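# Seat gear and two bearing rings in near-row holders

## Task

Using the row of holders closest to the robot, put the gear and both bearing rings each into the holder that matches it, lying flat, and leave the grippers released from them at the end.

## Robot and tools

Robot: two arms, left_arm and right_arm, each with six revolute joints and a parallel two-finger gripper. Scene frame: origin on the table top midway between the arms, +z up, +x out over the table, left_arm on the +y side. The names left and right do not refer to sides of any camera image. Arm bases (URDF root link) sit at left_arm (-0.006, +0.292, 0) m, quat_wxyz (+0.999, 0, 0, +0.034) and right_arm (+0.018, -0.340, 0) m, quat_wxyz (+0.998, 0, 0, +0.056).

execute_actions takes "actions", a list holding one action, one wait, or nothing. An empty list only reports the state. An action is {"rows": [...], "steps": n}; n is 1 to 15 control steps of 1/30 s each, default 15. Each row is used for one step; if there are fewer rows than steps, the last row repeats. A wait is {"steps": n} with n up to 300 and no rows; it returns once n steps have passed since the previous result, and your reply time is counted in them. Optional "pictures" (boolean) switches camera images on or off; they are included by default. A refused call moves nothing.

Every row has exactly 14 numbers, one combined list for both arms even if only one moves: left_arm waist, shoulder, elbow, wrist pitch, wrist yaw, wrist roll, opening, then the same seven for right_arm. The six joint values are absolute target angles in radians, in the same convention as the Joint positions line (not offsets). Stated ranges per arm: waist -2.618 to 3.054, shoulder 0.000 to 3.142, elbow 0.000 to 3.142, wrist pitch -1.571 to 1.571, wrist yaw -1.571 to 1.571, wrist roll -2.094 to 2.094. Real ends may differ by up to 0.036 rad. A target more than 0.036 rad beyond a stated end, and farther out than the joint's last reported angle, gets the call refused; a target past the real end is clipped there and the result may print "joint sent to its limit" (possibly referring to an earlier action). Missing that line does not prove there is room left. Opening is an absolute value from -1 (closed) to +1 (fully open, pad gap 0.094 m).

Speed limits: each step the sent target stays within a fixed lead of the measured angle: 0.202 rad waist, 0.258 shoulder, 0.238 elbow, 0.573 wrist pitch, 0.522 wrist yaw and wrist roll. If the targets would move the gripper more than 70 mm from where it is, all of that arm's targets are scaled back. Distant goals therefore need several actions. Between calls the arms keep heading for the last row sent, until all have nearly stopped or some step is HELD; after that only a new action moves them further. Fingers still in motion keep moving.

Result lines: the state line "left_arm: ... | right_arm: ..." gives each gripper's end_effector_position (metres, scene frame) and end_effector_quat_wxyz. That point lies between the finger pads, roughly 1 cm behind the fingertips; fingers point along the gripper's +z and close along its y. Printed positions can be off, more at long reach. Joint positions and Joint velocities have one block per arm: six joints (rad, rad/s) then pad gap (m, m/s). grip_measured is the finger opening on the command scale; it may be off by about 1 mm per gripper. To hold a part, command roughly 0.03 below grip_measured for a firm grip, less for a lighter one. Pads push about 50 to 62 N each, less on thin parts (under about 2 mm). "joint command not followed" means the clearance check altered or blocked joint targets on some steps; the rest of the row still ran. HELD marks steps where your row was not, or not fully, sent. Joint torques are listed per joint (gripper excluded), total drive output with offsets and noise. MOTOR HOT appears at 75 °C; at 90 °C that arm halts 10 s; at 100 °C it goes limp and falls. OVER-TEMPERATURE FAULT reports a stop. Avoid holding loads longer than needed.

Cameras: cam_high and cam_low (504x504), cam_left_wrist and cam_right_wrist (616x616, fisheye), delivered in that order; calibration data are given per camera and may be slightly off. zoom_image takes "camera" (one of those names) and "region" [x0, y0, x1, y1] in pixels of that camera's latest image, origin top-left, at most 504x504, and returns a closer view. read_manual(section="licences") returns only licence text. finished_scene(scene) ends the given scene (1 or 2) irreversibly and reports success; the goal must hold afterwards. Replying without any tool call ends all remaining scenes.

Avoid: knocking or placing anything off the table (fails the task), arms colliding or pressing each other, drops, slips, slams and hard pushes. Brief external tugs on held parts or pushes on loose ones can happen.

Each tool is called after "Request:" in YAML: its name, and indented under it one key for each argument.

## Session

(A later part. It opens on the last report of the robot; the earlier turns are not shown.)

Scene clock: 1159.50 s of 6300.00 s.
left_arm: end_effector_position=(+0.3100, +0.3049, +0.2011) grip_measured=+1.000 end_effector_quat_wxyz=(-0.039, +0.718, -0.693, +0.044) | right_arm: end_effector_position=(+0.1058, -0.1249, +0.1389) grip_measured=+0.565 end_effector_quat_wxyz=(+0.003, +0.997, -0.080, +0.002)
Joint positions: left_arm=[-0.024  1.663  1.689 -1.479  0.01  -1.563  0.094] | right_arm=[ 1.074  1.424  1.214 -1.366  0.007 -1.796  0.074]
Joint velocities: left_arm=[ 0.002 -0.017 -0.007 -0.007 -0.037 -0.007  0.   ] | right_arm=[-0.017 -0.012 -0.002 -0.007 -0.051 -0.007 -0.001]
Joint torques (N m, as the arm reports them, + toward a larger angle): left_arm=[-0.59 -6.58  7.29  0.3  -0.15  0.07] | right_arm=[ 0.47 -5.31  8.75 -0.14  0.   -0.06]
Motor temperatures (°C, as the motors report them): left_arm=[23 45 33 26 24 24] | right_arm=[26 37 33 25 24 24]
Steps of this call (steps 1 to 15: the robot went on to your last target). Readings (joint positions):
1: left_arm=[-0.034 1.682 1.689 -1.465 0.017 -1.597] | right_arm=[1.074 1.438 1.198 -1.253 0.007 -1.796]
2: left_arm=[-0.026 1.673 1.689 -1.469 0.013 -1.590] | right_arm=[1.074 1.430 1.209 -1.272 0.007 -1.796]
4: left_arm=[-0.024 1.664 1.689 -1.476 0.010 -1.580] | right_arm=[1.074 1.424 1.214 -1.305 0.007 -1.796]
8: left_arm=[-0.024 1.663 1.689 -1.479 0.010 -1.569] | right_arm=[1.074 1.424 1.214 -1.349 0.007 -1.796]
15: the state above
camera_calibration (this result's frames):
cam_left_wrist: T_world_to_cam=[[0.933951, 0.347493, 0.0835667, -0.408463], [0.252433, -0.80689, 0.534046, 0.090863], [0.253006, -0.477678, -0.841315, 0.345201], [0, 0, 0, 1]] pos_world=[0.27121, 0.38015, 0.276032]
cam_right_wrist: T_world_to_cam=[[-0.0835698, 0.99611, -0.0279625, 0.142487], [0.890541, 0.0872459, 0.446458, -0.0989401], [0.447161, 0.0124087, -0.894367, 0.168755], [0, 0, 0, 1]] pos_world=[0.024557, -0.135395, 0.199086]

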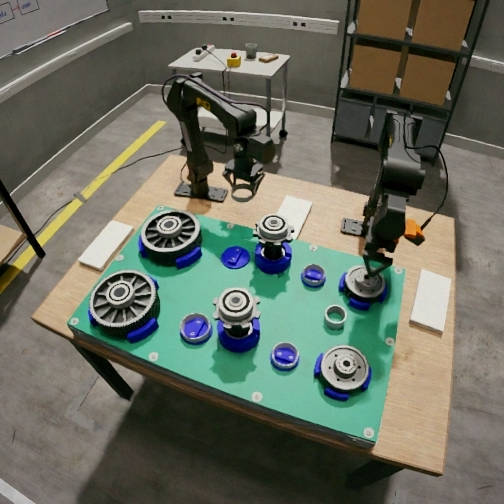

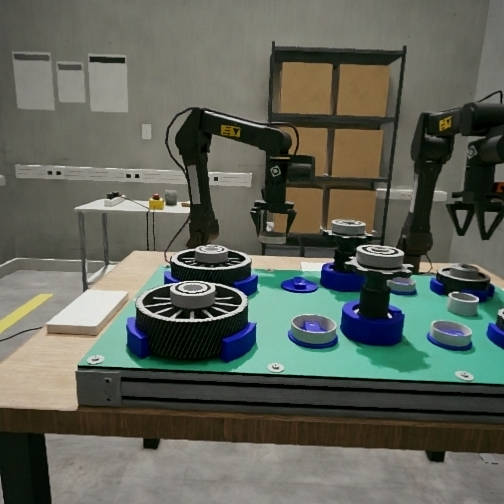

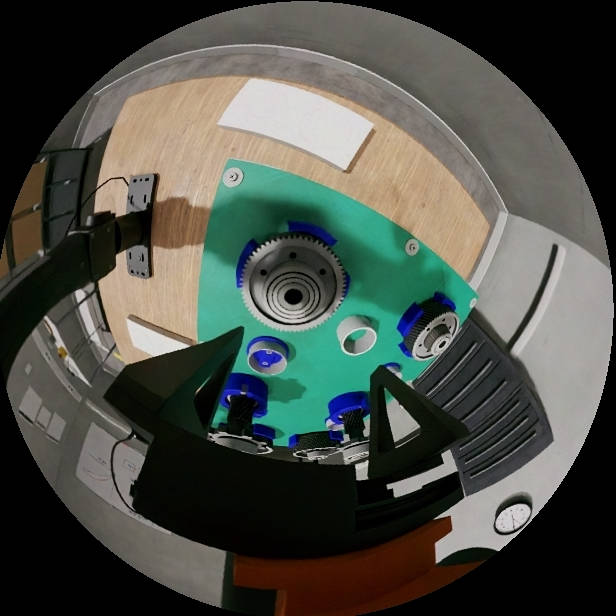

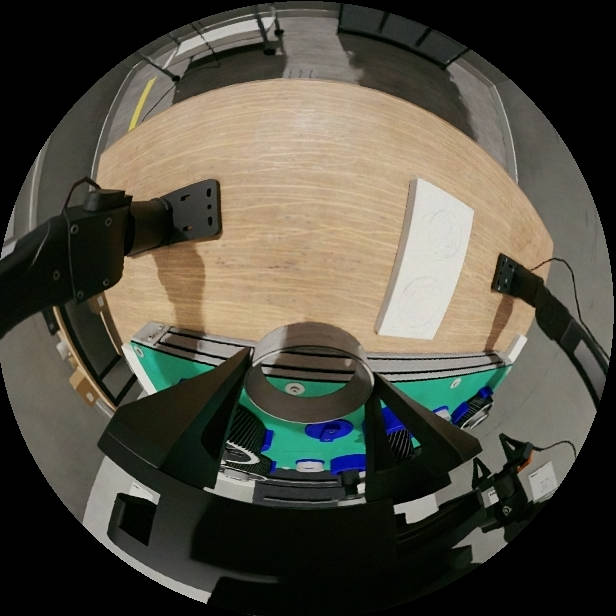

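Request:
execute_actions:
  actions:
    - {"rows":[[-0.03,1.66,1.69,-1.50,0,-1.55,1,1.05,1.42,1.23,-1.39,0,-1.76,0.535],[-0.03,1.66,1.69,-1.50,0,-1.55,1,1.015,1.42,1.23,-1.39,0,-1.70,0.535],[-0.03,1.66,1.69,-1.50,0,-1.55,1,0.98,1.42,1.23,-1.39,0,-1.63,0.535],[-0.03,1.66,1.69,-1.50,0,-1.55,1,0.945,1.42,1.23,-1.39,0,-1.55,0.535],[-0.03,1.66,1.69,-1.50,0,-1.55,1,0.91,1.42,1.23,-1.39,0,-1.46,0.535],[-0.03,1.66,1.69,-1.50,0,-1.55,1,0.875,1.42,1.23,-1.39,0,-1.37,0.535],[-0.03,1.66,1.69,-1.50,0,-1.55,1,0.84,1.42,1.23,-1.39,0,-1.28,0.535],[-0.03,1.66,1.69,-1.50,0,-1.55,1,0.805,1.42,1.23,-1.39,0,-1.19,0.535],[-0.03,1.66,1.69,-1.50,0,-1.55,1,0.77,1.42,1.23,-1.39,0,-1.10,0.535],[-0.03,1.66,1.69,-1.50,0,-1.55,1,0.735,1.42,1.23,-1.39,0,-1.01,0.535],[-0.03,1.66,1.69,-1.50,0,-1.55,1,0.70,1.42,1.23,-1.39,0,-0.92,0.535],[-0.03,1.66,1.69,-1.50,0,-1.55,1,0.665,1.42,1.23,-1.39,0,-0.83,0.535],[-0.03,1.66,1.69,-1.50,0,-1.55,1,0.63,1.42,1.23,-1.39,0,-0.74,0.535],[-0.03,1.66,1.69,-1.50,0,-1.55,1,0.60,1.42,1.23,-1.39,0,-0.65,0.535],[-0.03,1.66,1.69,-1.50,0,-1.55,1,0.578,1.42,1.23,-1.39,0,-0.56,0.535]],"steps":15}
  pictures: false

Request:
execute_actions:
  actions:
    - {"rows":[[-0.03,1.66,1.69,-1.50,0,-1.55,1,0.578,1.42,1.23,-1.39,0,-0.47,0.535],[-0.03,1.66,1.69,-1.50,0,-1.55,1,0.578,1.42,1.23,-1.39,0,-0.38,0.535],[-0.03,1.66,1.69,-1.50,0,-1.55,1,0.578,1.42,1.23,-1.39,0,-0.29,0.535],[-0.03,1.66,1.69,-1.50,0,-1.55,1,0.578,1.42,1.23,-1.39,0,-0.20,0.535],[-0.03,1.66,1.69,-1.50,0,-1.55,1,0.578,1.42,1.23,-1.39,0,-0.11,0.535],[-0.03,1.66,1.69,-1.50,0,-1.55,1,0.578,1.42,1.23,-1.39,0,-0.02,0.535],[-0.03,1.66,1.69,-1.50,0,-1.55,1,0.578,1.42,1.23,-1.39,0,0.07,0.535],[-0.03,1.66,1.69,-1.50,0,-1.55,1,0.578,1.42,1.23,-1.39,0,0.16,0.535],[-0.03,1.66,1.69,-1.50,0,-1.55,1,0.578,1.42,1.23,-1.39,0,0.25,0.535],[-0.03,1.66,1.69,-1.50,0,-1.55,1,0.578,1.42,1.23,-1.39,0,0.34,0.535],[-0.03,1.66,1.69,-1.50,0,-1.55,1,0.578,1.42,1.23,-1.39,0,0.43,0.535],[-0.03,1.66,1.69,-1.50,0,-1.55,1,0.578,1.42,1.23,-1.39,0,0.52,0.535],[-0.03,1.66,1.69,-1.50,0,-1.55,1,0.578,1.42,1.23,-1.39,0,0.61,0.535],[-0.03,1.66,1.69,-1.50,0,-1.55,1,0.578,1.42,1.23,-1.39,0,0.70,0.535],[-0.03,1.66,1.69,-1.50,0,-1.55,1,0.578,1.42,1.23,-1.39,0,0.79,0.535]],"steps":15}
  pictures: false

Request:
execute_actions:
  actions:
    - {"rows":[[-0.03,1.66,1.69,-1.50,0,-1.55,1,0.578,1.42,1.23,-1.39,0,0.88,0.535],[-0.03,1.66,1.69,-1.50,0,-1.55,1,0.578,1.42,1.23,-1.39,0,0.97,0.535],[-0.03,1.66,1.69,-1.50,0,-1.55,1,0.578,1.42,1.23,-1.39,0,1.06,0.535],[-0.03,1.66,1.69,-1.50,0,-1.55,1,0.578,1.42,1.23,-1.39,0,1.15,0.535],[-0.03,1.66,1.69,-1.50,0,-1.55,1,0.578,1.42,1.23,-1.39,0,1.24,0.535],[-0.03,1.66,1.69,-1.50,0,-1.55,1,0.578,1.42,1.23,-1.39,0,1.33,0.535],[-0.03,1.66,1.69,-1.50,0,-1.55,1,0.578,1.42,1.23,-1.39,0,1.42,0.535],[-0.03,1.66,1.69,-1.50,0,-1.55,1,0.578,1.42,1.23,-1.39,0,1.51,0.535],[-0.03,1.66,1.69,-1.50,0,-1.55,1,0.578,1.42,1.23,-1.39,0,1.60,0.535],[-0.03,1.66,1.69,-1.50,0,-1.55,1,0.578,1.42,1.23,-1.39,0,1.69,0.535],[-0.03,1.66,1.69,-1.50,0,-1.55,1,0.578,1.42,1.23,-1.39,0,1.78,0.535],[-0.03,1.66,1.69,-1.50,0,-1.55,1,0.578,1.42,1.23,-1.39,0,1.87,0.535],[-0.03,1.66,1.69,-1.50,0,-1.55,1,0.578,1.42,1.23,-1.39,0,1.95,0.535],[-0.03,1.66,1.69,-1.50,0,-1.55,1,0.578,1.42,1.23,-1.39,0,2.01,0.535],[-0.03,1.66,1.69,-1.50,0,-1.55,1,0.578,1.42,1.23,-1.39,0,2.05,0.535]],"steps":15}
  pictures: false

Request:
execute_actions:
  actions:
    - {"steps":30}

Scene clock: 1230.13 s of 6300.00 s.
left_arm: end_effector_position=(+0.3100, +0.3049, +0.2011) grip_measured=+1.000 end_effector_quat_wxyz=(-0.039, +0.718, -0.694, +0.044) | right_arm: end_effector_position=(+0.1886, -0.1831, +0.1389) grip_measured=+0.565 end_effector_quat_wxyz=(+0.004, +0.743, -0.669, +0.001)
Joint positions: left_arm=[-0.024  1.663  1.689 -1.479  0.01  -1.561  0.094] | right_arm=[ 0.631  1.424  1.214 -1.368  0.003 -0.933  0.074]
Joint velocities: left_arm=[ 0.007 -0.007  0.017 -0.022  0.007  0.007  0.   ] | right_arm=[-0.891  0.002 -0.017 -0.022  0.022  2.454  0.   ]
Joint torques (N m, as the arm reports them, + toward a larger angle): left_arm=[-0.53 -6.49  7.19  0.3  -0.14  0.05] | right_arm=[ 0.07 -5.31  8.69 -0.14 -0.04 -0.02]
Motor temperatures (°C, as the motors report them): left_arm=[23 43 33 26 24 24] | right_arm=[26 36 35 24 24 24]
Steps of this call (steps 1 to 15: the robot went on to your last target; steps 16 to 90: nothing new was sent; then 67.13 s passed at rest; steps 91 to 105: all 15 steps of this action). Readings (joint positions):
91: left_arm=[-0.024 1.663 1.689 -1.479 0.010 -1.561] | right_arm=[1.072 1.424 1.214 -1.368 0.006 -1.792]
92: left_arm=[-0.024 1.663 1.689 -1.479 0.010 -1.561] | right_arm=[1.065 1.424 1.214 -1.368 0.004 -1.779]
94: left_arm=[-0.024 1.663 1.689 -1.479 0.010 -1.561] | right_arm=[1.020 1.424 1.214 -1.368 -0.002 -1.720]
98: left_arm=[-0.024 1.663 1.689 -1.479 0.010 -1.561] | right_arm=[0.874 1.424 1.214 -1.368 -0.000 -1.492]
105: the state above

Scene clock: 1230.63 s of 6300.00 s.
left_arm: end_effector_position=(+0.3100, +0.3049, +0.2011) grip_measured=+1.000 end_effector_quat_wxyz=(-0.039, +0.718, -0.694, +0.044) | right_arm: end_effector_position=(+0.1954, -0.1943, +0.1389) grip_measured=+0.566 end_effector_quat_wxyz=(-0.005, -0.145, +0.989, -0.008)
Joint positions: left_arm=[-0.024  1.663  1.689 -1.479  0.01  -1.561  0.094] | right_arm=[ 0.578  1.424  1.214 -1.377  0.008  0.399  0.074]
Joint velocities: left_arm=[-0.002  0.017 -0.002 -0.007 -0.022 -0.022  0.   ] | right_arm=[-0.017 -0.007 -0.012 -0.022 -0.066  2.63  -0.001]
Joint torques (N m, as the arm reports them, + toward a larger angle): left_arm=[-0.54 -6.42  7.27  0.28 -0.13  0.08] | right_arm=[-0.14 -5.32  8.73 -0.07 -0.01 -0.01]
Motor temperatures (°C, as the motors report them): left_arm=[23 43 33 26 24 24] | right_arm=[26 36 35 24 24 24]
Steps of this call (steps 1 to 15: all 15 steps of this action). Readings (joint positions):
1: left_arm=[-0.024 1.663 1.689 -1.479 0.010 -1.561] | right_arm=[0.605 1.424 1.214 -1.369 0.006 -0.846]
2: left_arm=[-0.024 1.663 1.689 -1.479 0.010 -1.561] | right_arm=[0.588 1.424 1.214 -1.369 0.009 -0.759]
4: left_arm=[-0.024 1.663 1.689 -1.479 0.010 -1.561] | right_arm=[0.578 1.424 1.214 -1.370 0.012 -0.583]
8: left_arm=[-0.024 1.663 1.689 -1.479 0.010 -1.561] | right_arm=[0.578 1.424 1.214 -1.374 0.010 -0.228]
15: the state above

Scene clock: 1231.13 s of 6300.00 s.
left_arm: end_effector_position=(+0.3100, +0.3049, +0.2011) grip_measured=+1.000 end_effector_quat_wxyz=(-0.039, +0.718, -0.694, +0.044) | right_arm: end_effector_position=(+0.1947, -0.1935, +0.1389) grip_measured=+0.566 end_effector_quat_wxyz=(-0.002, +0.496, +0.868, -0.008)
Joint positions: left_arm=[-0.024  1.663  1.689 -1.479  0.01  -1.561  0.094] | right_arm=[ 0.578  1.424  1.214 -1.377  0.001  1.728  0.074]
Joint velocities: left_arm=[-0.002 -0.002 -0.022 -0.081  0.022 -0.007  0.   ] | right_arm=[-0.002 -0.007 -0.012  0.007  0.037  2.147 -0.001]
Joint torques (N m, as the arm reports them, + toward a larger angle): left_arm=[-0.62 -6.46  7.13  0.28 -0.14  0.09] | right_arm=[ 0.02 -5.31  8.73 -0.1   0.01 -0.03]
Motor temperatures (°C, as the motors report them): left_arm=[23 43 33 26 24 24] | right_arm=[26 36 35 24 24 24]
Steps of this call (steps 1 to 15: all 15 steps of this action). Readings (joint positions):
1: left_arm=[-0.024 1.663 1.689 -1.479 0.010 -1.561] | right_arm=[0.578 1.424 1.214 -1.377 0.008 0.489]
2: left_arm=[-0.024 1.663 1.689 -1.479 0.010 -1.561] | right_arm=[0.578 1.424 1.214 -1.377 0.007 0.579]
4: left_arm=[-0.024 1.663 1.689 -1.479 0.010 -1.561] | right_arm=[0.578 1.424 1.214 -1.377 0.006 0.759]
8: left_arm=[-0.024 1.663 1.689 -1.479 0.010 -1.561] | right_arm=[0.578 1.424 1.214 -1.377 0.004 1.119]
15: the state above

Scene clock: 1232.13 s of 6300.00 s.
left_arm: end_effector_position=(+0.3100, +0.3049, +0.2011) grip_measured=+1.000 end_effector_quat_wxyz=(-0.039, +0.718, -0.694, +0.044) | right_arm: end_effector_position=(+0.1945, -0.1932, +0.1389) grip_measured=+0.566 end_effector_quat_wxyz=(-0.002, +0.626, +0.780, -0.008)
Joint positions: left_arm=[-0.024  1.663  1.689 -1.479  0.01  -1.561  0.094] | right_arm=[ 0.578  1.424  1.214 -1.377 -0.     2.043  0.074]
Joint velocities: left_arm=[-0.022 -0.002 -0.002  0.022  0.007  0.007  0.   ] | right_arm=[ 0.012 -0.017  0.007 -0.081  0.037 -0.066 -0.001]
Joint torques (N m, as the arm reports them, + toward a larger angle): left_arm=[-0.61 -6.35  7.16  0.28 -0.14  0.11] | right_arm=[ 0.   -5.24  8.61 -0.07  0.02  0.05]
Motor temperatures (°C, as the motors report them): left_arm=[23 43 33 26 24 24] | right_arm=[26 36 35 24 24 24]
Steps of this call (steps 1 to 30: the robot went on to your last target). Readings (joint positions):
1: left_arm=[-0.024 1.663 1.689 -1.479 0.010 -1.561] | right_arm=[0.578 1.424 1.214 -1.377 0.001 1.792]
2: left_arm=[-0.024 1.663 1.689 -1.479 0.010 -1.561] | right_arm=[0.578 1.424 1.214 -1.377 0.001 1.843]
4: left_arm=[-0.024 1.663 1.689 -1.479 0.010 -1.561] | right_arm=[0.578 1.424 1.214 -1.377 0.000 1.916]
8: left_arm=[-0.024 1.663 1.689 -1.479 0.010 -1.561] | right_arm=[0.578 1.424 1.214 -1.377 -0.000 1.992]
30: the state above
camera_calibration (this result's frames):
cam_left_wrist: T_world_to_cam=[[0.934476, 0.346062, 0.0836366, -0.408204], [0.251206, -0.807368, 0.533904, 0.0914179], [0.252289, -0.47791, -0.841399, 0.345511], [0, 0, 0, 1]] pos_world=[0.271323, 0.380195, 0.276045]
cam_right_wrist: T_world_to_cam=[[-0.89555, -0.444945, -0.00371285, 0.094082], [-0.401035, 0.803499, 0.439954, 0.218568], [-0.192772, 0.39549, -0.898012, 0.328981], [0, 0, 0, 1]] pos_world=[0.235327, -0.263867, 0.199618]

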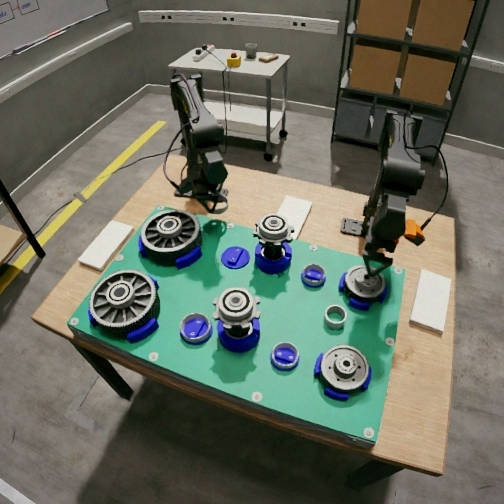

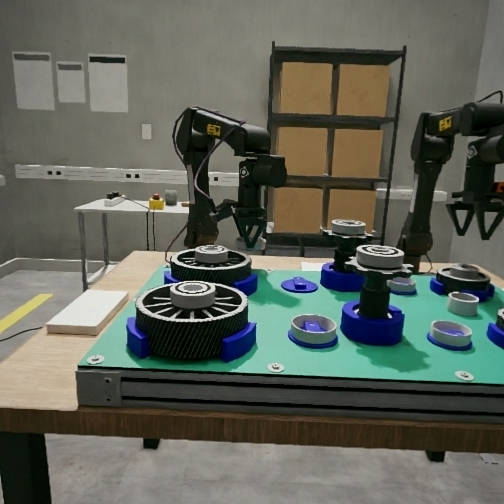

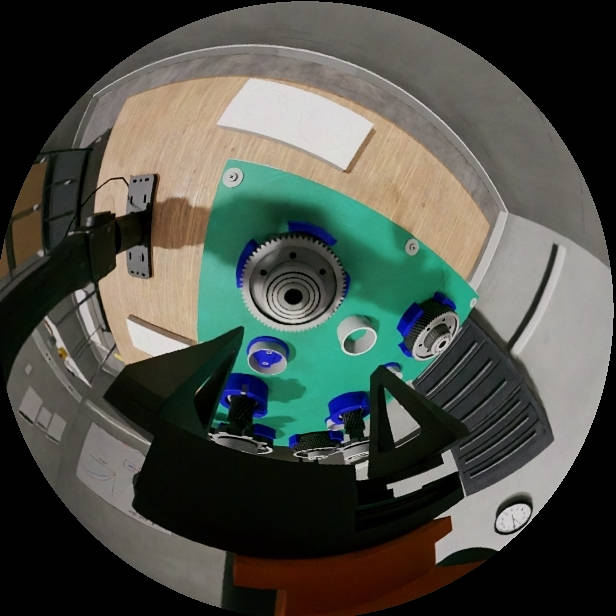

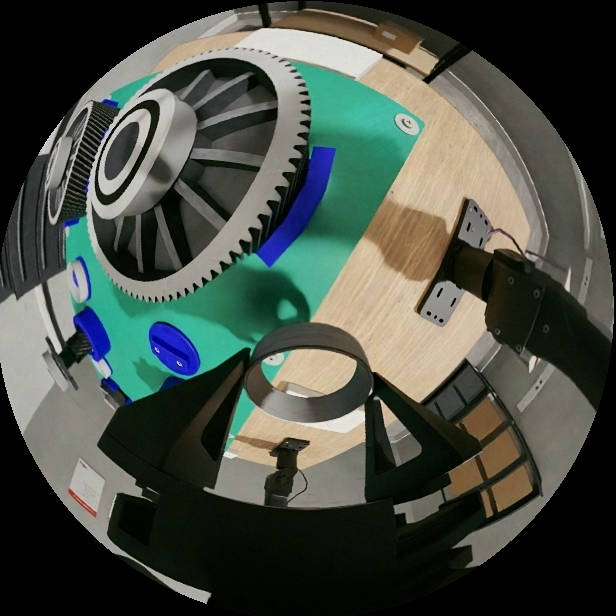

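Request:
execute_actions:
  actions:
    - {"rows":[[-0.03,1.66,1.69,-1.50,0,-1.55,1,0.578,1.42,1.26,-1.41,0,2.05,0.535],[-0.03,1.66,1.69,-1.50,0,-1.55,1,0.578,1.42,1.29,-1.44,0,2.05,0.535],[-0.03,1.66,1.69,-1.50,0,-1.55,1,0.578,1.42,1.32,-1.47,0,2.05,0.535],[-0.03,1.66,1.69,-1.50,0,-1.55,1,0.578,1.425,1.35,-1.50,0,2.05,0.535],[-0.03,1.66,1.69,-1.50,0,-1.55,1,0.578,1.43,1.38,-1.52,0,2.05,0.535],[-0.03,1.66,1.69,-1.50,0,-1.55,1,0.578,1.44,1.41,-1.53,0,2.05,0.535],[-0.03,1.66,1.69,-1.50,0,-1.55,1,0.578,1.47,1.44,-1.53,0,2.05,0.535],[-0.03,1.66,1.69,-1.50,0,-1.55,1,0.578,1.505,1.475,-1.53,0,2.05,0.535],[-0.03,1.66,1.69,-1.50,0,-1.55,1,0.578,1.54,1.51,-1.52,0,2.05,0.535],[-0.03,1.66,1.69,-1.50,0,-1.55,1,0.578,1.575,1.545,-1.52,0,2.05,0.535],[-0.03,1.66,1.69,-1.50,0,-1.55,1,0.578,1.61,1.58,-1.52,0,2.05,0.535],[-0.03,1.66,1.69,-1.50,0,-1.55,1,0.578,1.65,1.615,-1.51,0,2.05,0.535],[-0.03,1.66,1.69,-1.50,0,-1.55,1,0.578,1.69,1.65,-1.51,0,2.05,0.535],[-0.03,1.66,1.69,-1.50,0,-1.55,1,0.578,1.73,1.685,-1.51,0,2.05,0.535],[-0.03,1.66,1.69,-1.50,0,-1.55,1,0.578,1.765,1.715,-1.51,0,2.05,0.535]],"steps":15}
  pictures: false

Request:
execute_actions:
  actions:
    - {"rows":[[-0.03,1.66,1.69,-1.50,0,-1.55,1,0.578,1.79,1.745,-1.51,0,2.05,0.535],[-0.03,1.66,1.69,-1.50,0,-1.55,1,0.578,1.815,1.775,-1.515,0,2.05,0.535],[-0.03,1.66,1.69,-1.50,0,-1.55,1,0.578,1.84,1.805,-1.52,0,2.05,0.535],[-0.03,1.66,1.69,-1.50,0,-1.55,1,0.578,1.865,1.835,-1.52,0,2.05,0.535],[-0.03,1.66,1.69,-1.50,0,-1.55,1,0.578,1.89,1.865,-1.525,0,2.05,0.535],[-0.03,1.66,1.69,-1.50,0,-1.55,1,0.578,1.915,1.895,-1.53,0,2.05,0.535],[-0.03,1.66,1.69,-1.50,0,-1.55,1,0.578,1.94,1.925,-1.53,0,2.05,0.535],[-0.03,1.66,1.69,-1.50,0,-1.55,1,0.578,1.965,1.955,-1.535,0,2.05,0.535],[-0.03,1.66,1.69,-1.50,0,-1.55,1,0.578,1.99,1.985,-1.54,0,2.05,0.535],[-0.03,1.66,1.69,-1.50,0,-1.55,1,0.578,2.015,2.015,-1.54,0,2.05,0.535],[-0.03,1.66,1.69,-1.50,0,-1.55,1,0.578,2.04,2.045,-1.545,0,2.05,0.535],[-0.03,1.66,1.69,-1.50,0,-1.55,1,0.578,2.065,2.075,-1.55,0,2.05,0.535],[-0.03,1.66,1.69,-1.50,0,-1.55,1,0.578,2.085,2.10,-1.55,0,2.05,0.535],[-0.03,1.66,1.69,-1.50,0,-1.55,1,0.578,2.10,2.12,-1.55,0,2.05,0.535],[-0.03,1.66,1.69,-1.50,0,-1.55,1,0.578,2.10,2.13,-1.55,0,2.05,0.535]],"steps":15}
  pictures: false

Request:
execute_actions:
  actions:
    - {"steps":20}

Scene clock: 1268.20 s of 6300.00 s.
left_arm: end_effector_position=(+0.3100, +0.3049, +0.2011) grip_measured=+1.000 end_effector_quat_wxyz=(-0.039, +0.718, -0.694, +0.044) | right_arm: end_effector_position=(+0.2502, -0.1469, +0.1805) grip_measured=+0.566 end_effector_quat_wxyz=(+0.001, +0.627, +0.779, +0.007)
Joint positions: left_arm=[-0.024  1.663  1.689 -1.479  0.01  -1.561  0.094] | right_arm=[ 0.578  1.687  1.639 -1.508 -0.002  2.045  0.074]
Joint velocities: left_arm=[ 0.007 -0.007  0.002 -0.007 -0.007  0.022  0.   ] | right_arm=[-0.002  1.233  0.95  -0.037 -0.007 -0.051 -0.   ]
Joint torques (N m, as the arm reports them, + toward a larger angle): left_arm=[-0.55 -6.46  7.16  0.3  -0.13  0.08] | right_arm=[ 0.01 -7.21  8.71  0.16  0.06  0.04]
Motor temperatures (°C, as the motors report them): left_arm=[23 43 33 26 24 24] | right_arm=[26 36 36 24 24 24]
Steps of this call (steps 1 to 15: the robot went on to your last target; steps 16 to 90: nothing new was sent; then 32.57 s passed at rest; steps 91 to 105: all 15 steps of this action). Readings (joint positions):
91: left_arm=[-0.024 1.663 1.689 -1.479 0.010 -1.561] | right_arm=[0.578 1.424 1.215 -1.379 -0.000 2.044]
92: left_arm=[-0.024 1.663 1.689 -1.479 0.010 -1.561] | right_arm=[0.578 1.425 1.222 -1.387 -0.000 2.044]
94: left_arm=[-0.024 1.663 1.689 -1.479 0.010 -1.561] | right_arm=[0.578 1.428 1.261 -1.419 -0.001 2.044]
98: left_arm=[-0.024 1.663 1.689 -1.479 0.010 -1.561] | right_arm=[0.578 1.448 1.391 -1.484 -0.001 2.044]
105: the state above

Scene clock: 1268.70 s of 6300.00 s.
left_arm: end_effector_position=(+0.3100, +0.3049, +0.2011) grip_measured=+1.000 end_effector_quat_wxyz=(-0.039, +0.718, -0.694, +0.044) | right_arm: end_effector_position=(+0.3301, -0.0808, +0.1583) grip_measured=+0.566 end_effector_quat_wxyz=(+0.003, +0.627, +0.779, +0.021)
Joint positions: left_arm=[-0.024  1.663  1.689 -1.479  0.01  -1.561  0.094] | right_arm=[ 0.578  2.083  2.074 -1.519 -0.002  2.045  0.074]
Joint velocities: left_arm=[ 0.017 -0.002  0.007 -0.051  0.007 -0.022  0.   ] | right_arm=[ 0.012  0.486  0.501  0.007 -0.037  0.007 -0.001]
Joint torques (N m, as the arm reports them, + toward a larger angle): left_arm=[-0.49 -6.41  7.21  0.29 -0.11  0.1 ] | right_arm=[  0.08 -12.23   9.31  -0.14   0.03   0.05]
Motor temperatures (°C, as the motors report them): left_arm=[23 43 33 26 24 24] | right_arm=[26 36 36 24 24 24]
Steps of this call (steps 1 to 15: all 15 steps of this action). Readings (joint positions):
1: left_arm=[-0.024 1.663 1.689 -1.479 0.010 -1.561] | right_arm=[0.578 1.729 1.669 -1.506 -0.002 2.045]
2: left_arm=[-0.024 1.663 1.689 -1.479 0.010 -1.561] | right_arm=[0.578 1.767 1.696 -1.504 -0.002 2.045]
4: left_arm=[-0.024 1.663 1.689 -1.479 0.010 -1.561] | right_arm=[0.578 1.834 1.750 -1.502 -0.002 2.045]
8: left_arm=[-0.024 1.663 1.689 -1.479 0.010 -1.561] | right_arm=[0.578 1.934 1.869 -1.507 -0.002 2.045]
15: the state above

Scene clock: 1269.37 s of 6300.00 s.
left_arm: end_effector_position=(+0.3100, +0.3049, +0.2011) grip_measured=+1.000 end_effector_quat_wxyz=(-0.039, +0.718, -0.694, +0.044) | right_arm: end_effector_position=(+0.3314, -0.0798, +0.1521) grip_measured=+0.566 end_effector_quat_wxyz=(+0.001, +0.627, +0.779, +0.011)
Joint positions: left_arm=[-0.024  1.663  1.689 -1.479  0.01  -1.561  0.094] | right_arm=[ 0.578  2.111  2.093 -1.531 -0.002  2.045  0.074]
Joint velocities: left_arm=[-0.002  0.002 -0.012 -0.022  0.022 -0.022  0.   ] | right_arm=[-0.002 -0.012  0.002 -0.022  0.051  0.037 -0.   ]
Joint torques (N m, as the arm reports them, + toward a larger angle): left_arm=[-0.42 -6.35  7.19  0.31 -0.13  0.08] | right_arm=[ -0.05 -12.24  10.42  -0.07   0.01   0.02]
Motor temperatures (°C, as the motors report them): left_arm=[23 43 33 26 24 24] | right_arm=[26 36 36 24 24 24]
Steps of this call (steps 1 to 20: the robot went on to your last target). Readings (joint positions):
1: left_arm=[-0.024 1.663 1.689 -1.479 0.010 -1.561] | right_arm=[0.578 2.096 2.086 -1.518 -0.002 2.045]
2: left_arm=[-0.024 1.663 1.689 -1.479 0.010 -1.561] | right_arm=[0.578 2.104 2.092 -1.518 -0.002 2.045]
4: left_arm=[-0.024 1.663 1.689 -1.479 0.010 -1.561] | right_arm=[0.578 2.111 2.093 -1.520 -0.002 2.045]
8: left_arm=[-0.024 1.663 1.689 -1.479 0.010 -1.561] | right_arm=[0.578 2.111 2.093 -1.527 -0.002 2.045]
20: the state above
camera_calibration (this result's frames):
cam_left_wrist: T_world_to_cam=[[0.934476, 0.346062, 0.0836366, -0.408204], [0.251206, -0.807368, 0.533904, 0.0914179], [0.252289, -0.47791, -0.841399, 0.345511], [0, 0, 0, 1]] pos_world=[0.271323, 0.380195, 0.276045]
cam_right_wrist: T_world_to_cam=[[-0.895604, -0.443014, -0.0404102, 0.272966], [-0.412358, 0.792669, 0.449041, 0.178002], [-0.166899, 0.418826, -0.892597, 0.314864], [0, 0, 0, 1]] pos_world=[0.370421, -0.152042, 0.212147]

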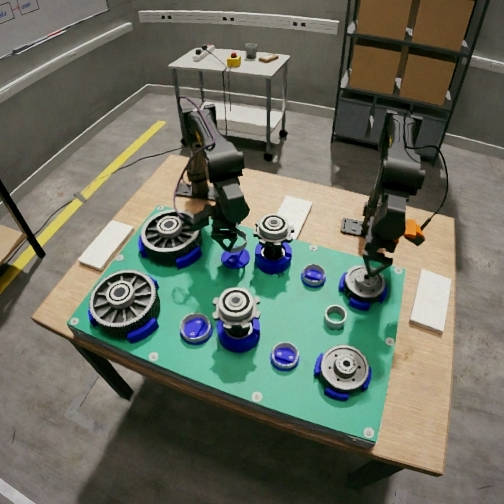

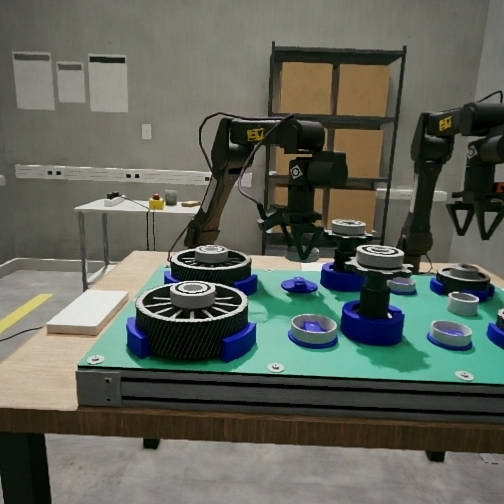

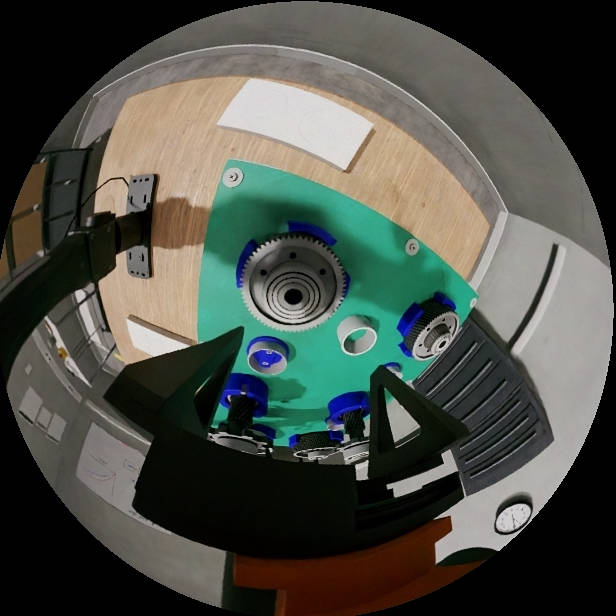

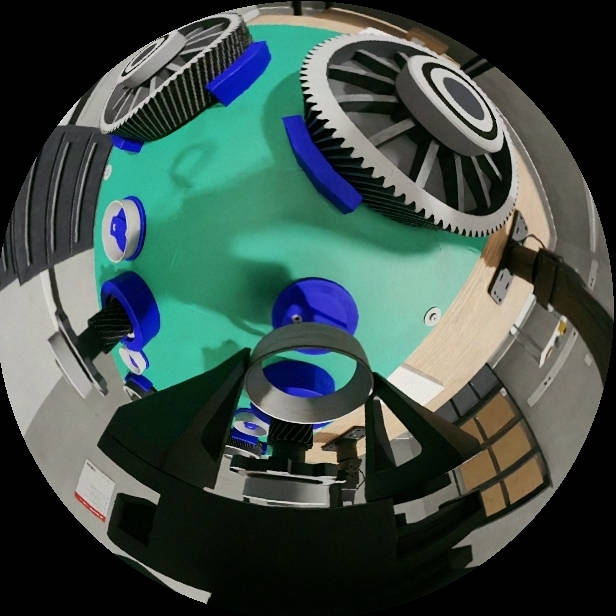

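Lower to z≈0.105.

Request:
execute_actions:
  actions:
    - {"rows":[[-0.03,1.66,1.69,-1.50,0,-1.55,1,0.578,2.10,2.08,-1.54,0,2.05,0.535],[-0.03,1.66,1.69,-1.50,0,-1.55,1,0.578,2.10,2.065,-1.525,0,2.05,0.535],[-0.03,1.66,1.69,-1.50,0,-1.55,1,0.578,2.10,2.05,-1.51,0,2.05,0.535],[-0.03,1.66,1.69,-1.50,0,-1.55,1,0.578,2.10,2.035,-1.495,0,2.05,0.535],[-0.03,1.66,1.69,-1.50,0,-1.55,1,0.578,2.10,2.02,-1.48,0,2.05,0.535],[-0.03,1.66,1.69,-1.50,0,-1.55,1,0.578,2.10,2.005,-1.465,0,2.05,0.535],[-0.03,1.66,1.69,-1.50,0,-1.55,1,0.578,2.10,1.99,-1.45,0,2.05,0.535],[-0.03,1.66,1.69,-1.50,0,-1.55,1,0.578,2.10,1.975,-1.435,0,2.05,0.535],[-0.03,1.66,1.69,-1.50,0,-1.55,1,0.578,2.10,1.96,-1.42,0,2.05,0.535],[-0.03,1.66,1.69,-1.50,0,-1.55,1,0.578,2.10,1.945,-1.405,0,2.05,0.535],[-0.03,1.66,1.69,-1.50,0,-1.55,1,0.578,2.10,1.93,-1.39,0,2.05,0.535],[-0.03,1.66,1.69,-1.50,0,-1.55,1,0.578,2.10,1.915,-1.375,0,2.05,0.535],[-0.03,1.66,1.69,-1.50,0,-1.55,1,0.578,2.10,1.90,-1.365,0,2.05,0.535]],"steps":15}
  pictures: false

Request:
execute_actions:
  actions:
    - {"steps":20}

Request:
zoom_image:
  camera: "cam_right_wrist"
  region: [220, 270, 400, 440]

Scene clock: 1285.27 s of 6300.00 s.
left_arm: end_effector_position=(+0.3100, +0.3049, +0.2011) grip_measured=+1.000 end_effector_quat_wxyz=(-0.039, +0.718, -0.694, +0.044) | right_arm: end_effector_position=(+0.3259, -0.0844, +0.1071) grip_measured=+0.566 end_effector_quat_wxyz=(-0.004, +0.627, +0.779, -0.015)
Joint positions: left_arm=[-0.024  1.663  1.689 -1.479  0.01  -1.561  0.094] | right_arm=[ 0.578  2.111  1.912 -1.404 -0.002  2.045  0.074]
Joint velocities: left_arm=[-0.007 -0.017  0.007 -0.081  0.037  0.007  0.   ] | right_arm=[ 0.002 -0.017 -0.242  0.198  0.022  0.007 -0.001]
Joint torques (N m, as the arm reports them, + toward a larger angle): left_arm=[-0.64 -6.43  7.18  0.3  -0.14  0.08] | right_arm=[ -0.06 -12.41   7.43   0.09   0.06   0.06]
Motor temperatures (°C, as the motors report them): left_arm=[23 43 33 26 24 24] | right_arm=[26 41 37 24 24 24]
Steps of this call (steps 1 to 15: the robot went on to your last target; steps 16 to 90: nothing new was sent; then 12.40 s passed at rest; steps 91 to 105: all 15 steps of this action). Readings (joint positions):
91: left_arm=[-0.024 1.663 1.689 -1.479 0.010 -1.561] | right_arm=[0.578 2.111 2.093 -1.532 -0.002 2.045]
92: left_arm=[-0.024 1.663 1.689 -1.479 0.010 -1.561] | right_arm=[0.578 2.111 2.090 -1.530 -0.002 2.045]
94: left_arm=[-0.024 1.663 1.689 -1.479 0.010 -1.561] | right_arm=[0.578 2.111 2.074 -1.522 -0.002 2.045]
98: left_arm=[-0.024 1.663 1.689 -1.479 0.010 -1.561] | right_arm=[0.578 2.111 2.010 -1.485 -0.002 2.045]
105: the state above

Scene clock: 1285.93 s of 6300.00 s.
left_arm: end_effector_position=(+0.3100, +0.3049, +0.2011) grip_measured=+1.000 end_effector_quat_wxyz=(-0.039, +0.718, -0.694, +0.044) | right_arm: end_effector_position=(+0.3311, -0.0801, +0.1050) grip_measured=+0.566 end_effector_quat_wxyz=(-0.001, +0.627, +0.779, -0.002)
Joint positions: left_arm=[-0.024  1.663  1.689 -1.479  0.01  -1.561  0.094] | right_arm=[ 0.578  2.111  1.905 -1.369 -0.002  2.045  0.074]
Joint velocities: left_arm=[ 0.002 -0.012 -0.007  0.007  0.022  0.007  0.   ] | right_arm=[ 0.002 -0.002  0.007  0.022  0.022  0.007 -0.001]
Joint torques (N m, as the arm reports them, + toward a larger angle): left_arm=[-0.51 -6.51  7.16  0.28 -0.13  0.09] | right_arm=[ -0.05 -12.35   6.9    0.09   0.02   0.01]
Motor temperatures (°C, as the motors report them): left_arm=[23 43 33 26 24 24] | right_arm=[26 41 37 24 24 24]
Steps of this call (steps 1 to 20: the robot went on to your last target). Readings (joint positions):
1: left_arm=[-0.024 1.663 1.689 -1.479 0.010 -1.561] | right_arm=[0.578 2.111 1.907 -1.398 -0.002 2.045]
2: left_arm=[-0.024 1.663 1.689 -1.479 0.010 -1.561] | right_arm=[0.578 2.111 1.905 -1.394 -0.002 2.045]
4: left_arm=[-0.024 1.663 1.689 -1.479 0.010 -1.561] | right_arm=[0.578 2.111 1.905 -1.385 -0.002 2.045]
8: left_arm=[-0.024 1.663 1.689 -1.479 0.010 -1.561] | right_arm=[0.578 2.111 1.905 -1.374 -0.002 2.045]
20: the state above
camera_calibration (this result's frames):
cam_left_wrist: T_world_to_cam=[[0.934476, 0.346062, 0.0836366, -0.408204], [0.251206, -0.807368, 0.533904, 0.0914179], [0.252289, -0.47791, -0.841399, 0.345511], [0, 0, 0, 1]] pos_world=[0.271323, 0.380195, 0.276045]
cam_right_wrist: T_world_to_cam=[[-0.896159, -0.443473, -0.0151668, 0.268169], [-0.403424, 0.800043, 0.444051, 0.197394], [-0.18479, 0.404059, -0.895873, 0.277942], [0, 0, 0, 1]] pos_world=[0.371316, -0.151303, 0.165415]

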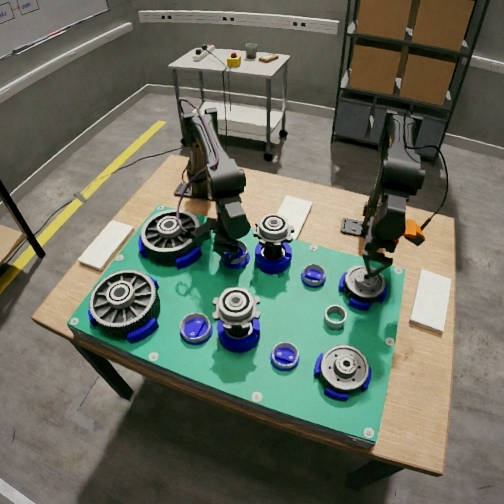

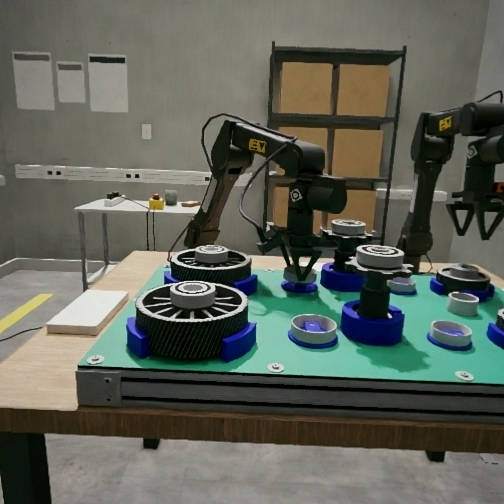

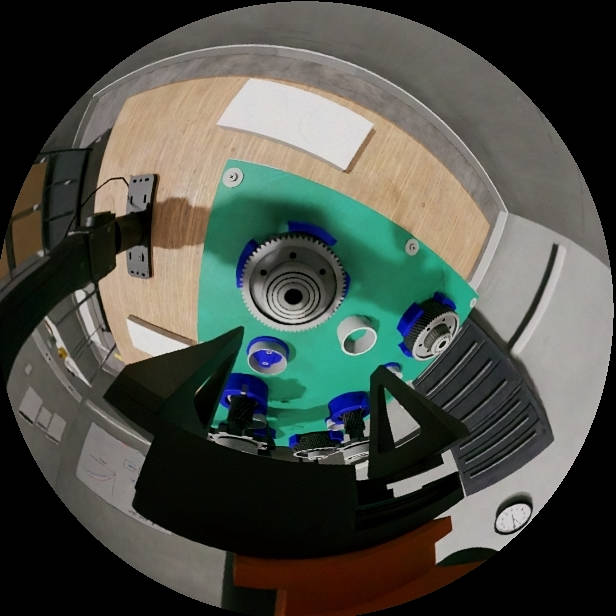

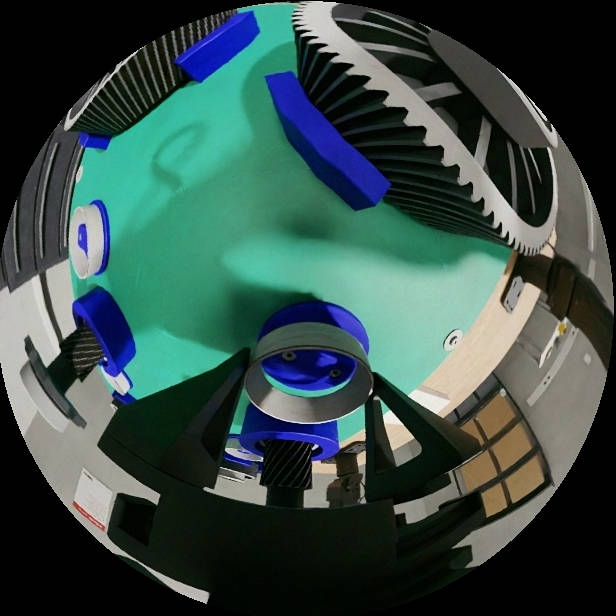

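Region (220, 270, 400, 440) of cam_right_wrist's 616x616 image, scaled by 2.800, with more detail than that image has.

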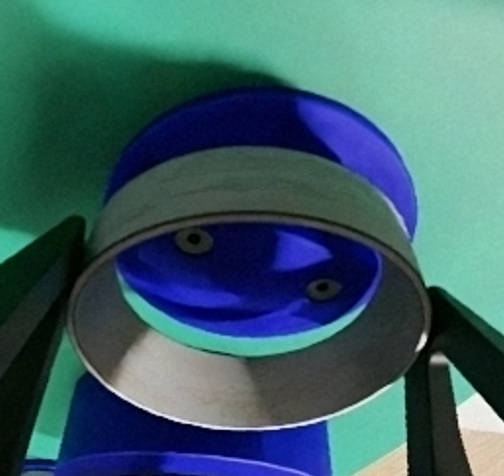

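Request:
execute_actions:
  actions:
    - {"rows":[[-0.03,1.66,1.69,-1.50,0,-1.55,1,0.578,2.095,1.895,-1.362,0,2.05,0.535],[-0.03,1.66,1.69,-1.50,0,-1.55,1,0.578,2.09,1.89,-1.358,0,2.05,0.535],[-0.03,1.66,1.69,-1.50,0,-1.55,1,0.578,2.085,1.885,-1.354,0,2.05,0.535],[-0.03,1.66,1.69,-1.50,0,-1.55,1,0.578,2.085,1.88,-1.35,0,2.05,0.535],[-0.03,1.66,1.69,-1.50,0,-1.55,1,0.578,2.085,1.875,-1.346,0,2.05,0.535],[-0.03,1.66,1.69,-1.50,0,-1.55,1,0.578,2.085,1.87,-1.342,0,2.05,0.535],[-0.03,1.66,1.69,-1.50,0,-1.55,1,0.578,2.085,1.865,-1.338,0,2.05,0.535],[-0.03,1.66,1.69,-1.50,0,-1.55,1,0.578,2.085,1.86,-1.335,0,2.05,0.535],[-0.03,1.66,1.69,-1.50,0,-1.55,1,0.578,2.085,1.857,-1.335,0,2.05,0.535]],"steps":15}
  pictures: false

Request:
execute_actions:
  actions:
    - {"steps":15}

Request:
zoom_image:
  camera: "cam_right_wrist"
  region: [220, 270, 400, 440]

Request:
zoom_image:
  camera: "cam_low"
  region: [250, 230, 350, 310]

Scene clock: 1327.03 s of 6300.00 s.
left_arm: end_effector_position=(+0.3100, +0.3049, +0.2011) grip_measured=+1.000 end_effector_quat_wxyz=(-0.039, +0.718, -0.694, +0.044) | right_arm: end_effector_position=(+0.3279, -0.0812, +0.0964) grip_measured=+0.566 end_effector_quat_wxyz=(-0.006, +0.627, +0.779, -0.007)
Joint positions: left_arm=[-0.024  1.663  1.689 -1.479  0.01  -1.561  0.094] | right_arm=[ 0.578  2.108  1.866 -1.344 -0.008  2.045  0.074]
Joint velocities: left_arm=[-0.017 -0.007 -0.032  0.066  0.081 -0.037  0.   ] | right_arm=[-0.022  0.017  0.017 -0.007  0.022  0.007 -0.   ]
Joint torques (N m, as the arm reports them, + toward a larger angle): left_arm=[-0.57 -6.42  7.11  0.29 -0.13  0.07] | right_arm=[ -0.01 -13.31   6.52   0.17   0.14   0.02]
Motor temperatures (°C, as the motors report them): left_arm=[23 42 33 26 24 24] | right_arm=[26 44 35 24 24 24]
Steps of this call (steps 1 to 15: the robot went on to your last target; steps 16 to 90: nothing new was sent; then 37.60 s passed at rest; steps 91 to 105: all 15 steps of this action). Readings (joint positions):
91: left_arm=[-0.024 1.663 1.689 -1.479 0.010 -1.561] | right_arm=[0.578 2.111 1.905 -1.369 -0.002 2.045]
92: left_arm=[-0.024 1.663 1.689 -1.479 0.010 -1.561] | right_arm=[0.578 2.111 1.905 -1.368 -0.002 2.045]
94: left_arm=[-0.024 1.663 1.689 -1.479 0.010 -1.561] | right_arm=[0.578 2.110 1.900 -1.362 -0.002 2.045]
98: left_arm=[-0.024 1.663 1.689 -1.479 0.010 -1.561] | right_arm=[0.578 2.108 1.880 -1.351 -0.002 2.045]
105: the state above

Scene clock: 1327.53 s of 6300.00 s.
left_arm: end_effector_position=(+0.3100, +0.3049, +0.2011) grip_measured=+1.000 end_effector_quat_wxyz=(-0.039, +0.718, -0.694, +0.044) | right_arm: end_effector_position=(+0.3280, -0.0811, +0.0964) grip_measured=+0.566 end_effector_quat_wxyz=(-0.006, +0.627, +0.779, -0.007)
Joint positions: left_arm=[-0.024  1.663  1.689 -1.479  0.01  -1.561  0.094] | right_arm=[ 0.578  2.108  1.866 -1.343 -0.008  2.045  0.074]
Joint velocities: left_arm=[-0.002  0.027  0.002 -0.007  0.051 -0.007  0.   ] | right_arm=[ 0.027 -0.002 -0.017 -0.022  0.022 -0.037 -0.001]
Joint torques (N m, as the arm reports them, + toward a larger angle): left_arm=[-0.61 -6.46  7.23  0.28 -0.14  0.09] | right_arm=[ -0.07 -13.38   6.43   0.12   0.11   0.04]
Motor temperatures (°C, as the motors report them): left_arm=[23 42 33 26 24 24] | right_arm=[26 44 35 24 24 24]
Steps of this call (steps 1 to 15: the robot went on to your last target). Readings (joint positions):
1: left_arm=[-0.024 1.663 1.689 -1.479 0.010 -1.561] | right_arm=[0.578 2.108 1.866 -1.344 -0.008 2.045]
2: left_arm=[-0.024 1.663 1.689 -1.479 0.010 -1.561] | right_arm=[0.578 2.108 1.866 -1.343 -0.008 2.045]
4: left_arm=[-0.024 1.663 1.689 -1.479 0.010 -1.561] | right_arm=[0.578 2.108 1.866 -1.343 -0.008 2.045]
8: left_arm=[-0.024 1.663 1.689 -1.479 0.010 -1.561] | right_arm=[0.578 2.108 1.866 -1.343 -0.008 2.045]
15: the state above
All arms were judged still, so your last target was given up. Only a new action makes them travel on or press farther. Fingers that are still opening or closing keep moving.
camera_calibration (this result's frames):
cam_left_wrist: T_world_to_cam=[[0.934476, 0.346062, 0.0836366, -0.408204], [0.251206, -0.807368, 0.533904, 0.0914179], [0.252289, -0.47791, -0.841399, 0.345511], [0, 0, 0, 1]] pos_world=[0.271323, 0.380195, 0.276045]
cam_right_wrist: T_world_to_cam=[[-0.896302, -0.44343, -0.00365818, 0.263687], [-0.39799, 0.800762, 0.447643, 0.198747], [-0.195569, 0.402679, -0.894205, 0.273363], [0, 0, 0, 1]] pos_world=[0.368904, -0.1523, 0.15644]

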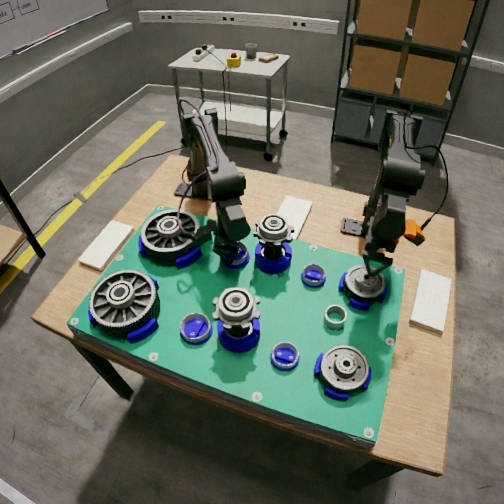

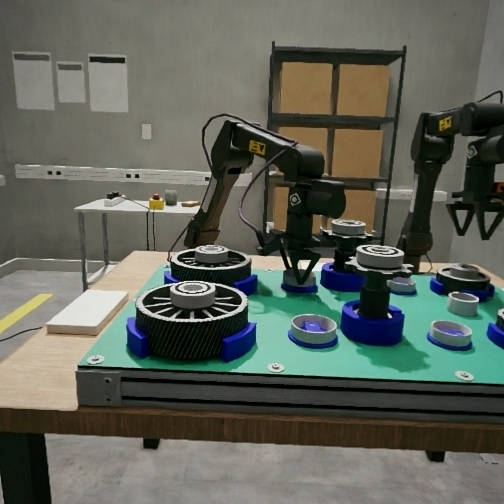

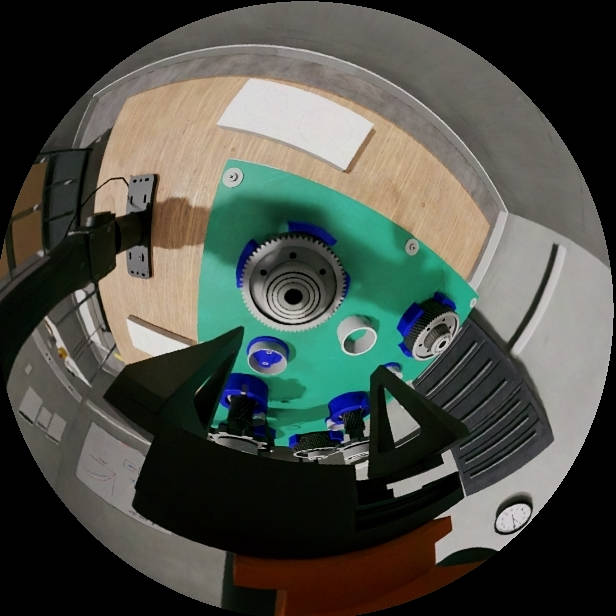

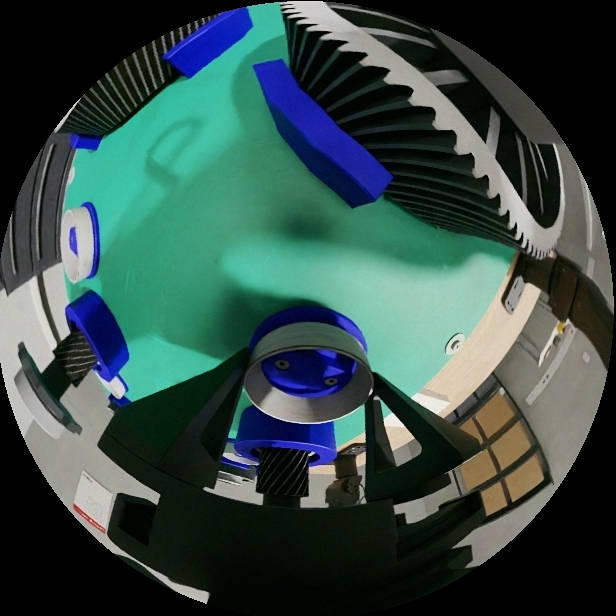

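Region (220, 270, 400, 440) of cam_right_wrist's 616x616 image, scaled by 2.800, with more detail than that image has.

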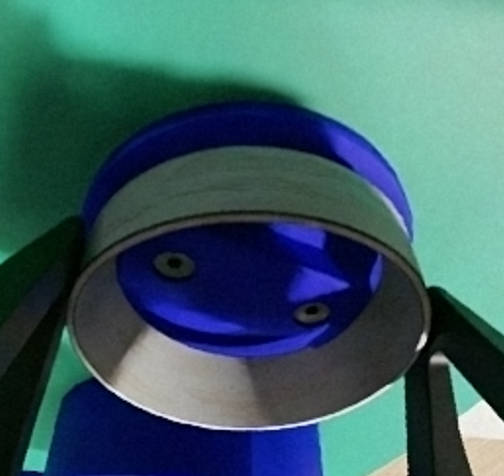

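Region (250, 230, 350, 310) of cam_low's 504x504 image, scaled by 5.040, with more detail than that image has; it fills the top 403 rows of this view, and the rest is white.

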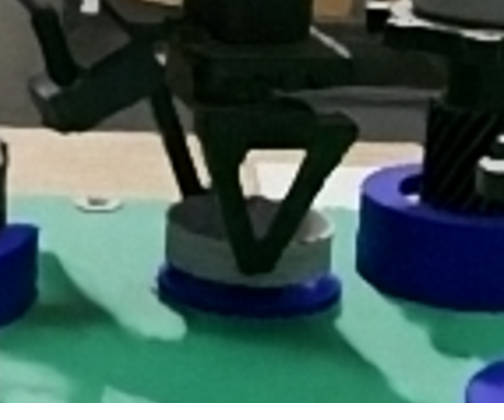

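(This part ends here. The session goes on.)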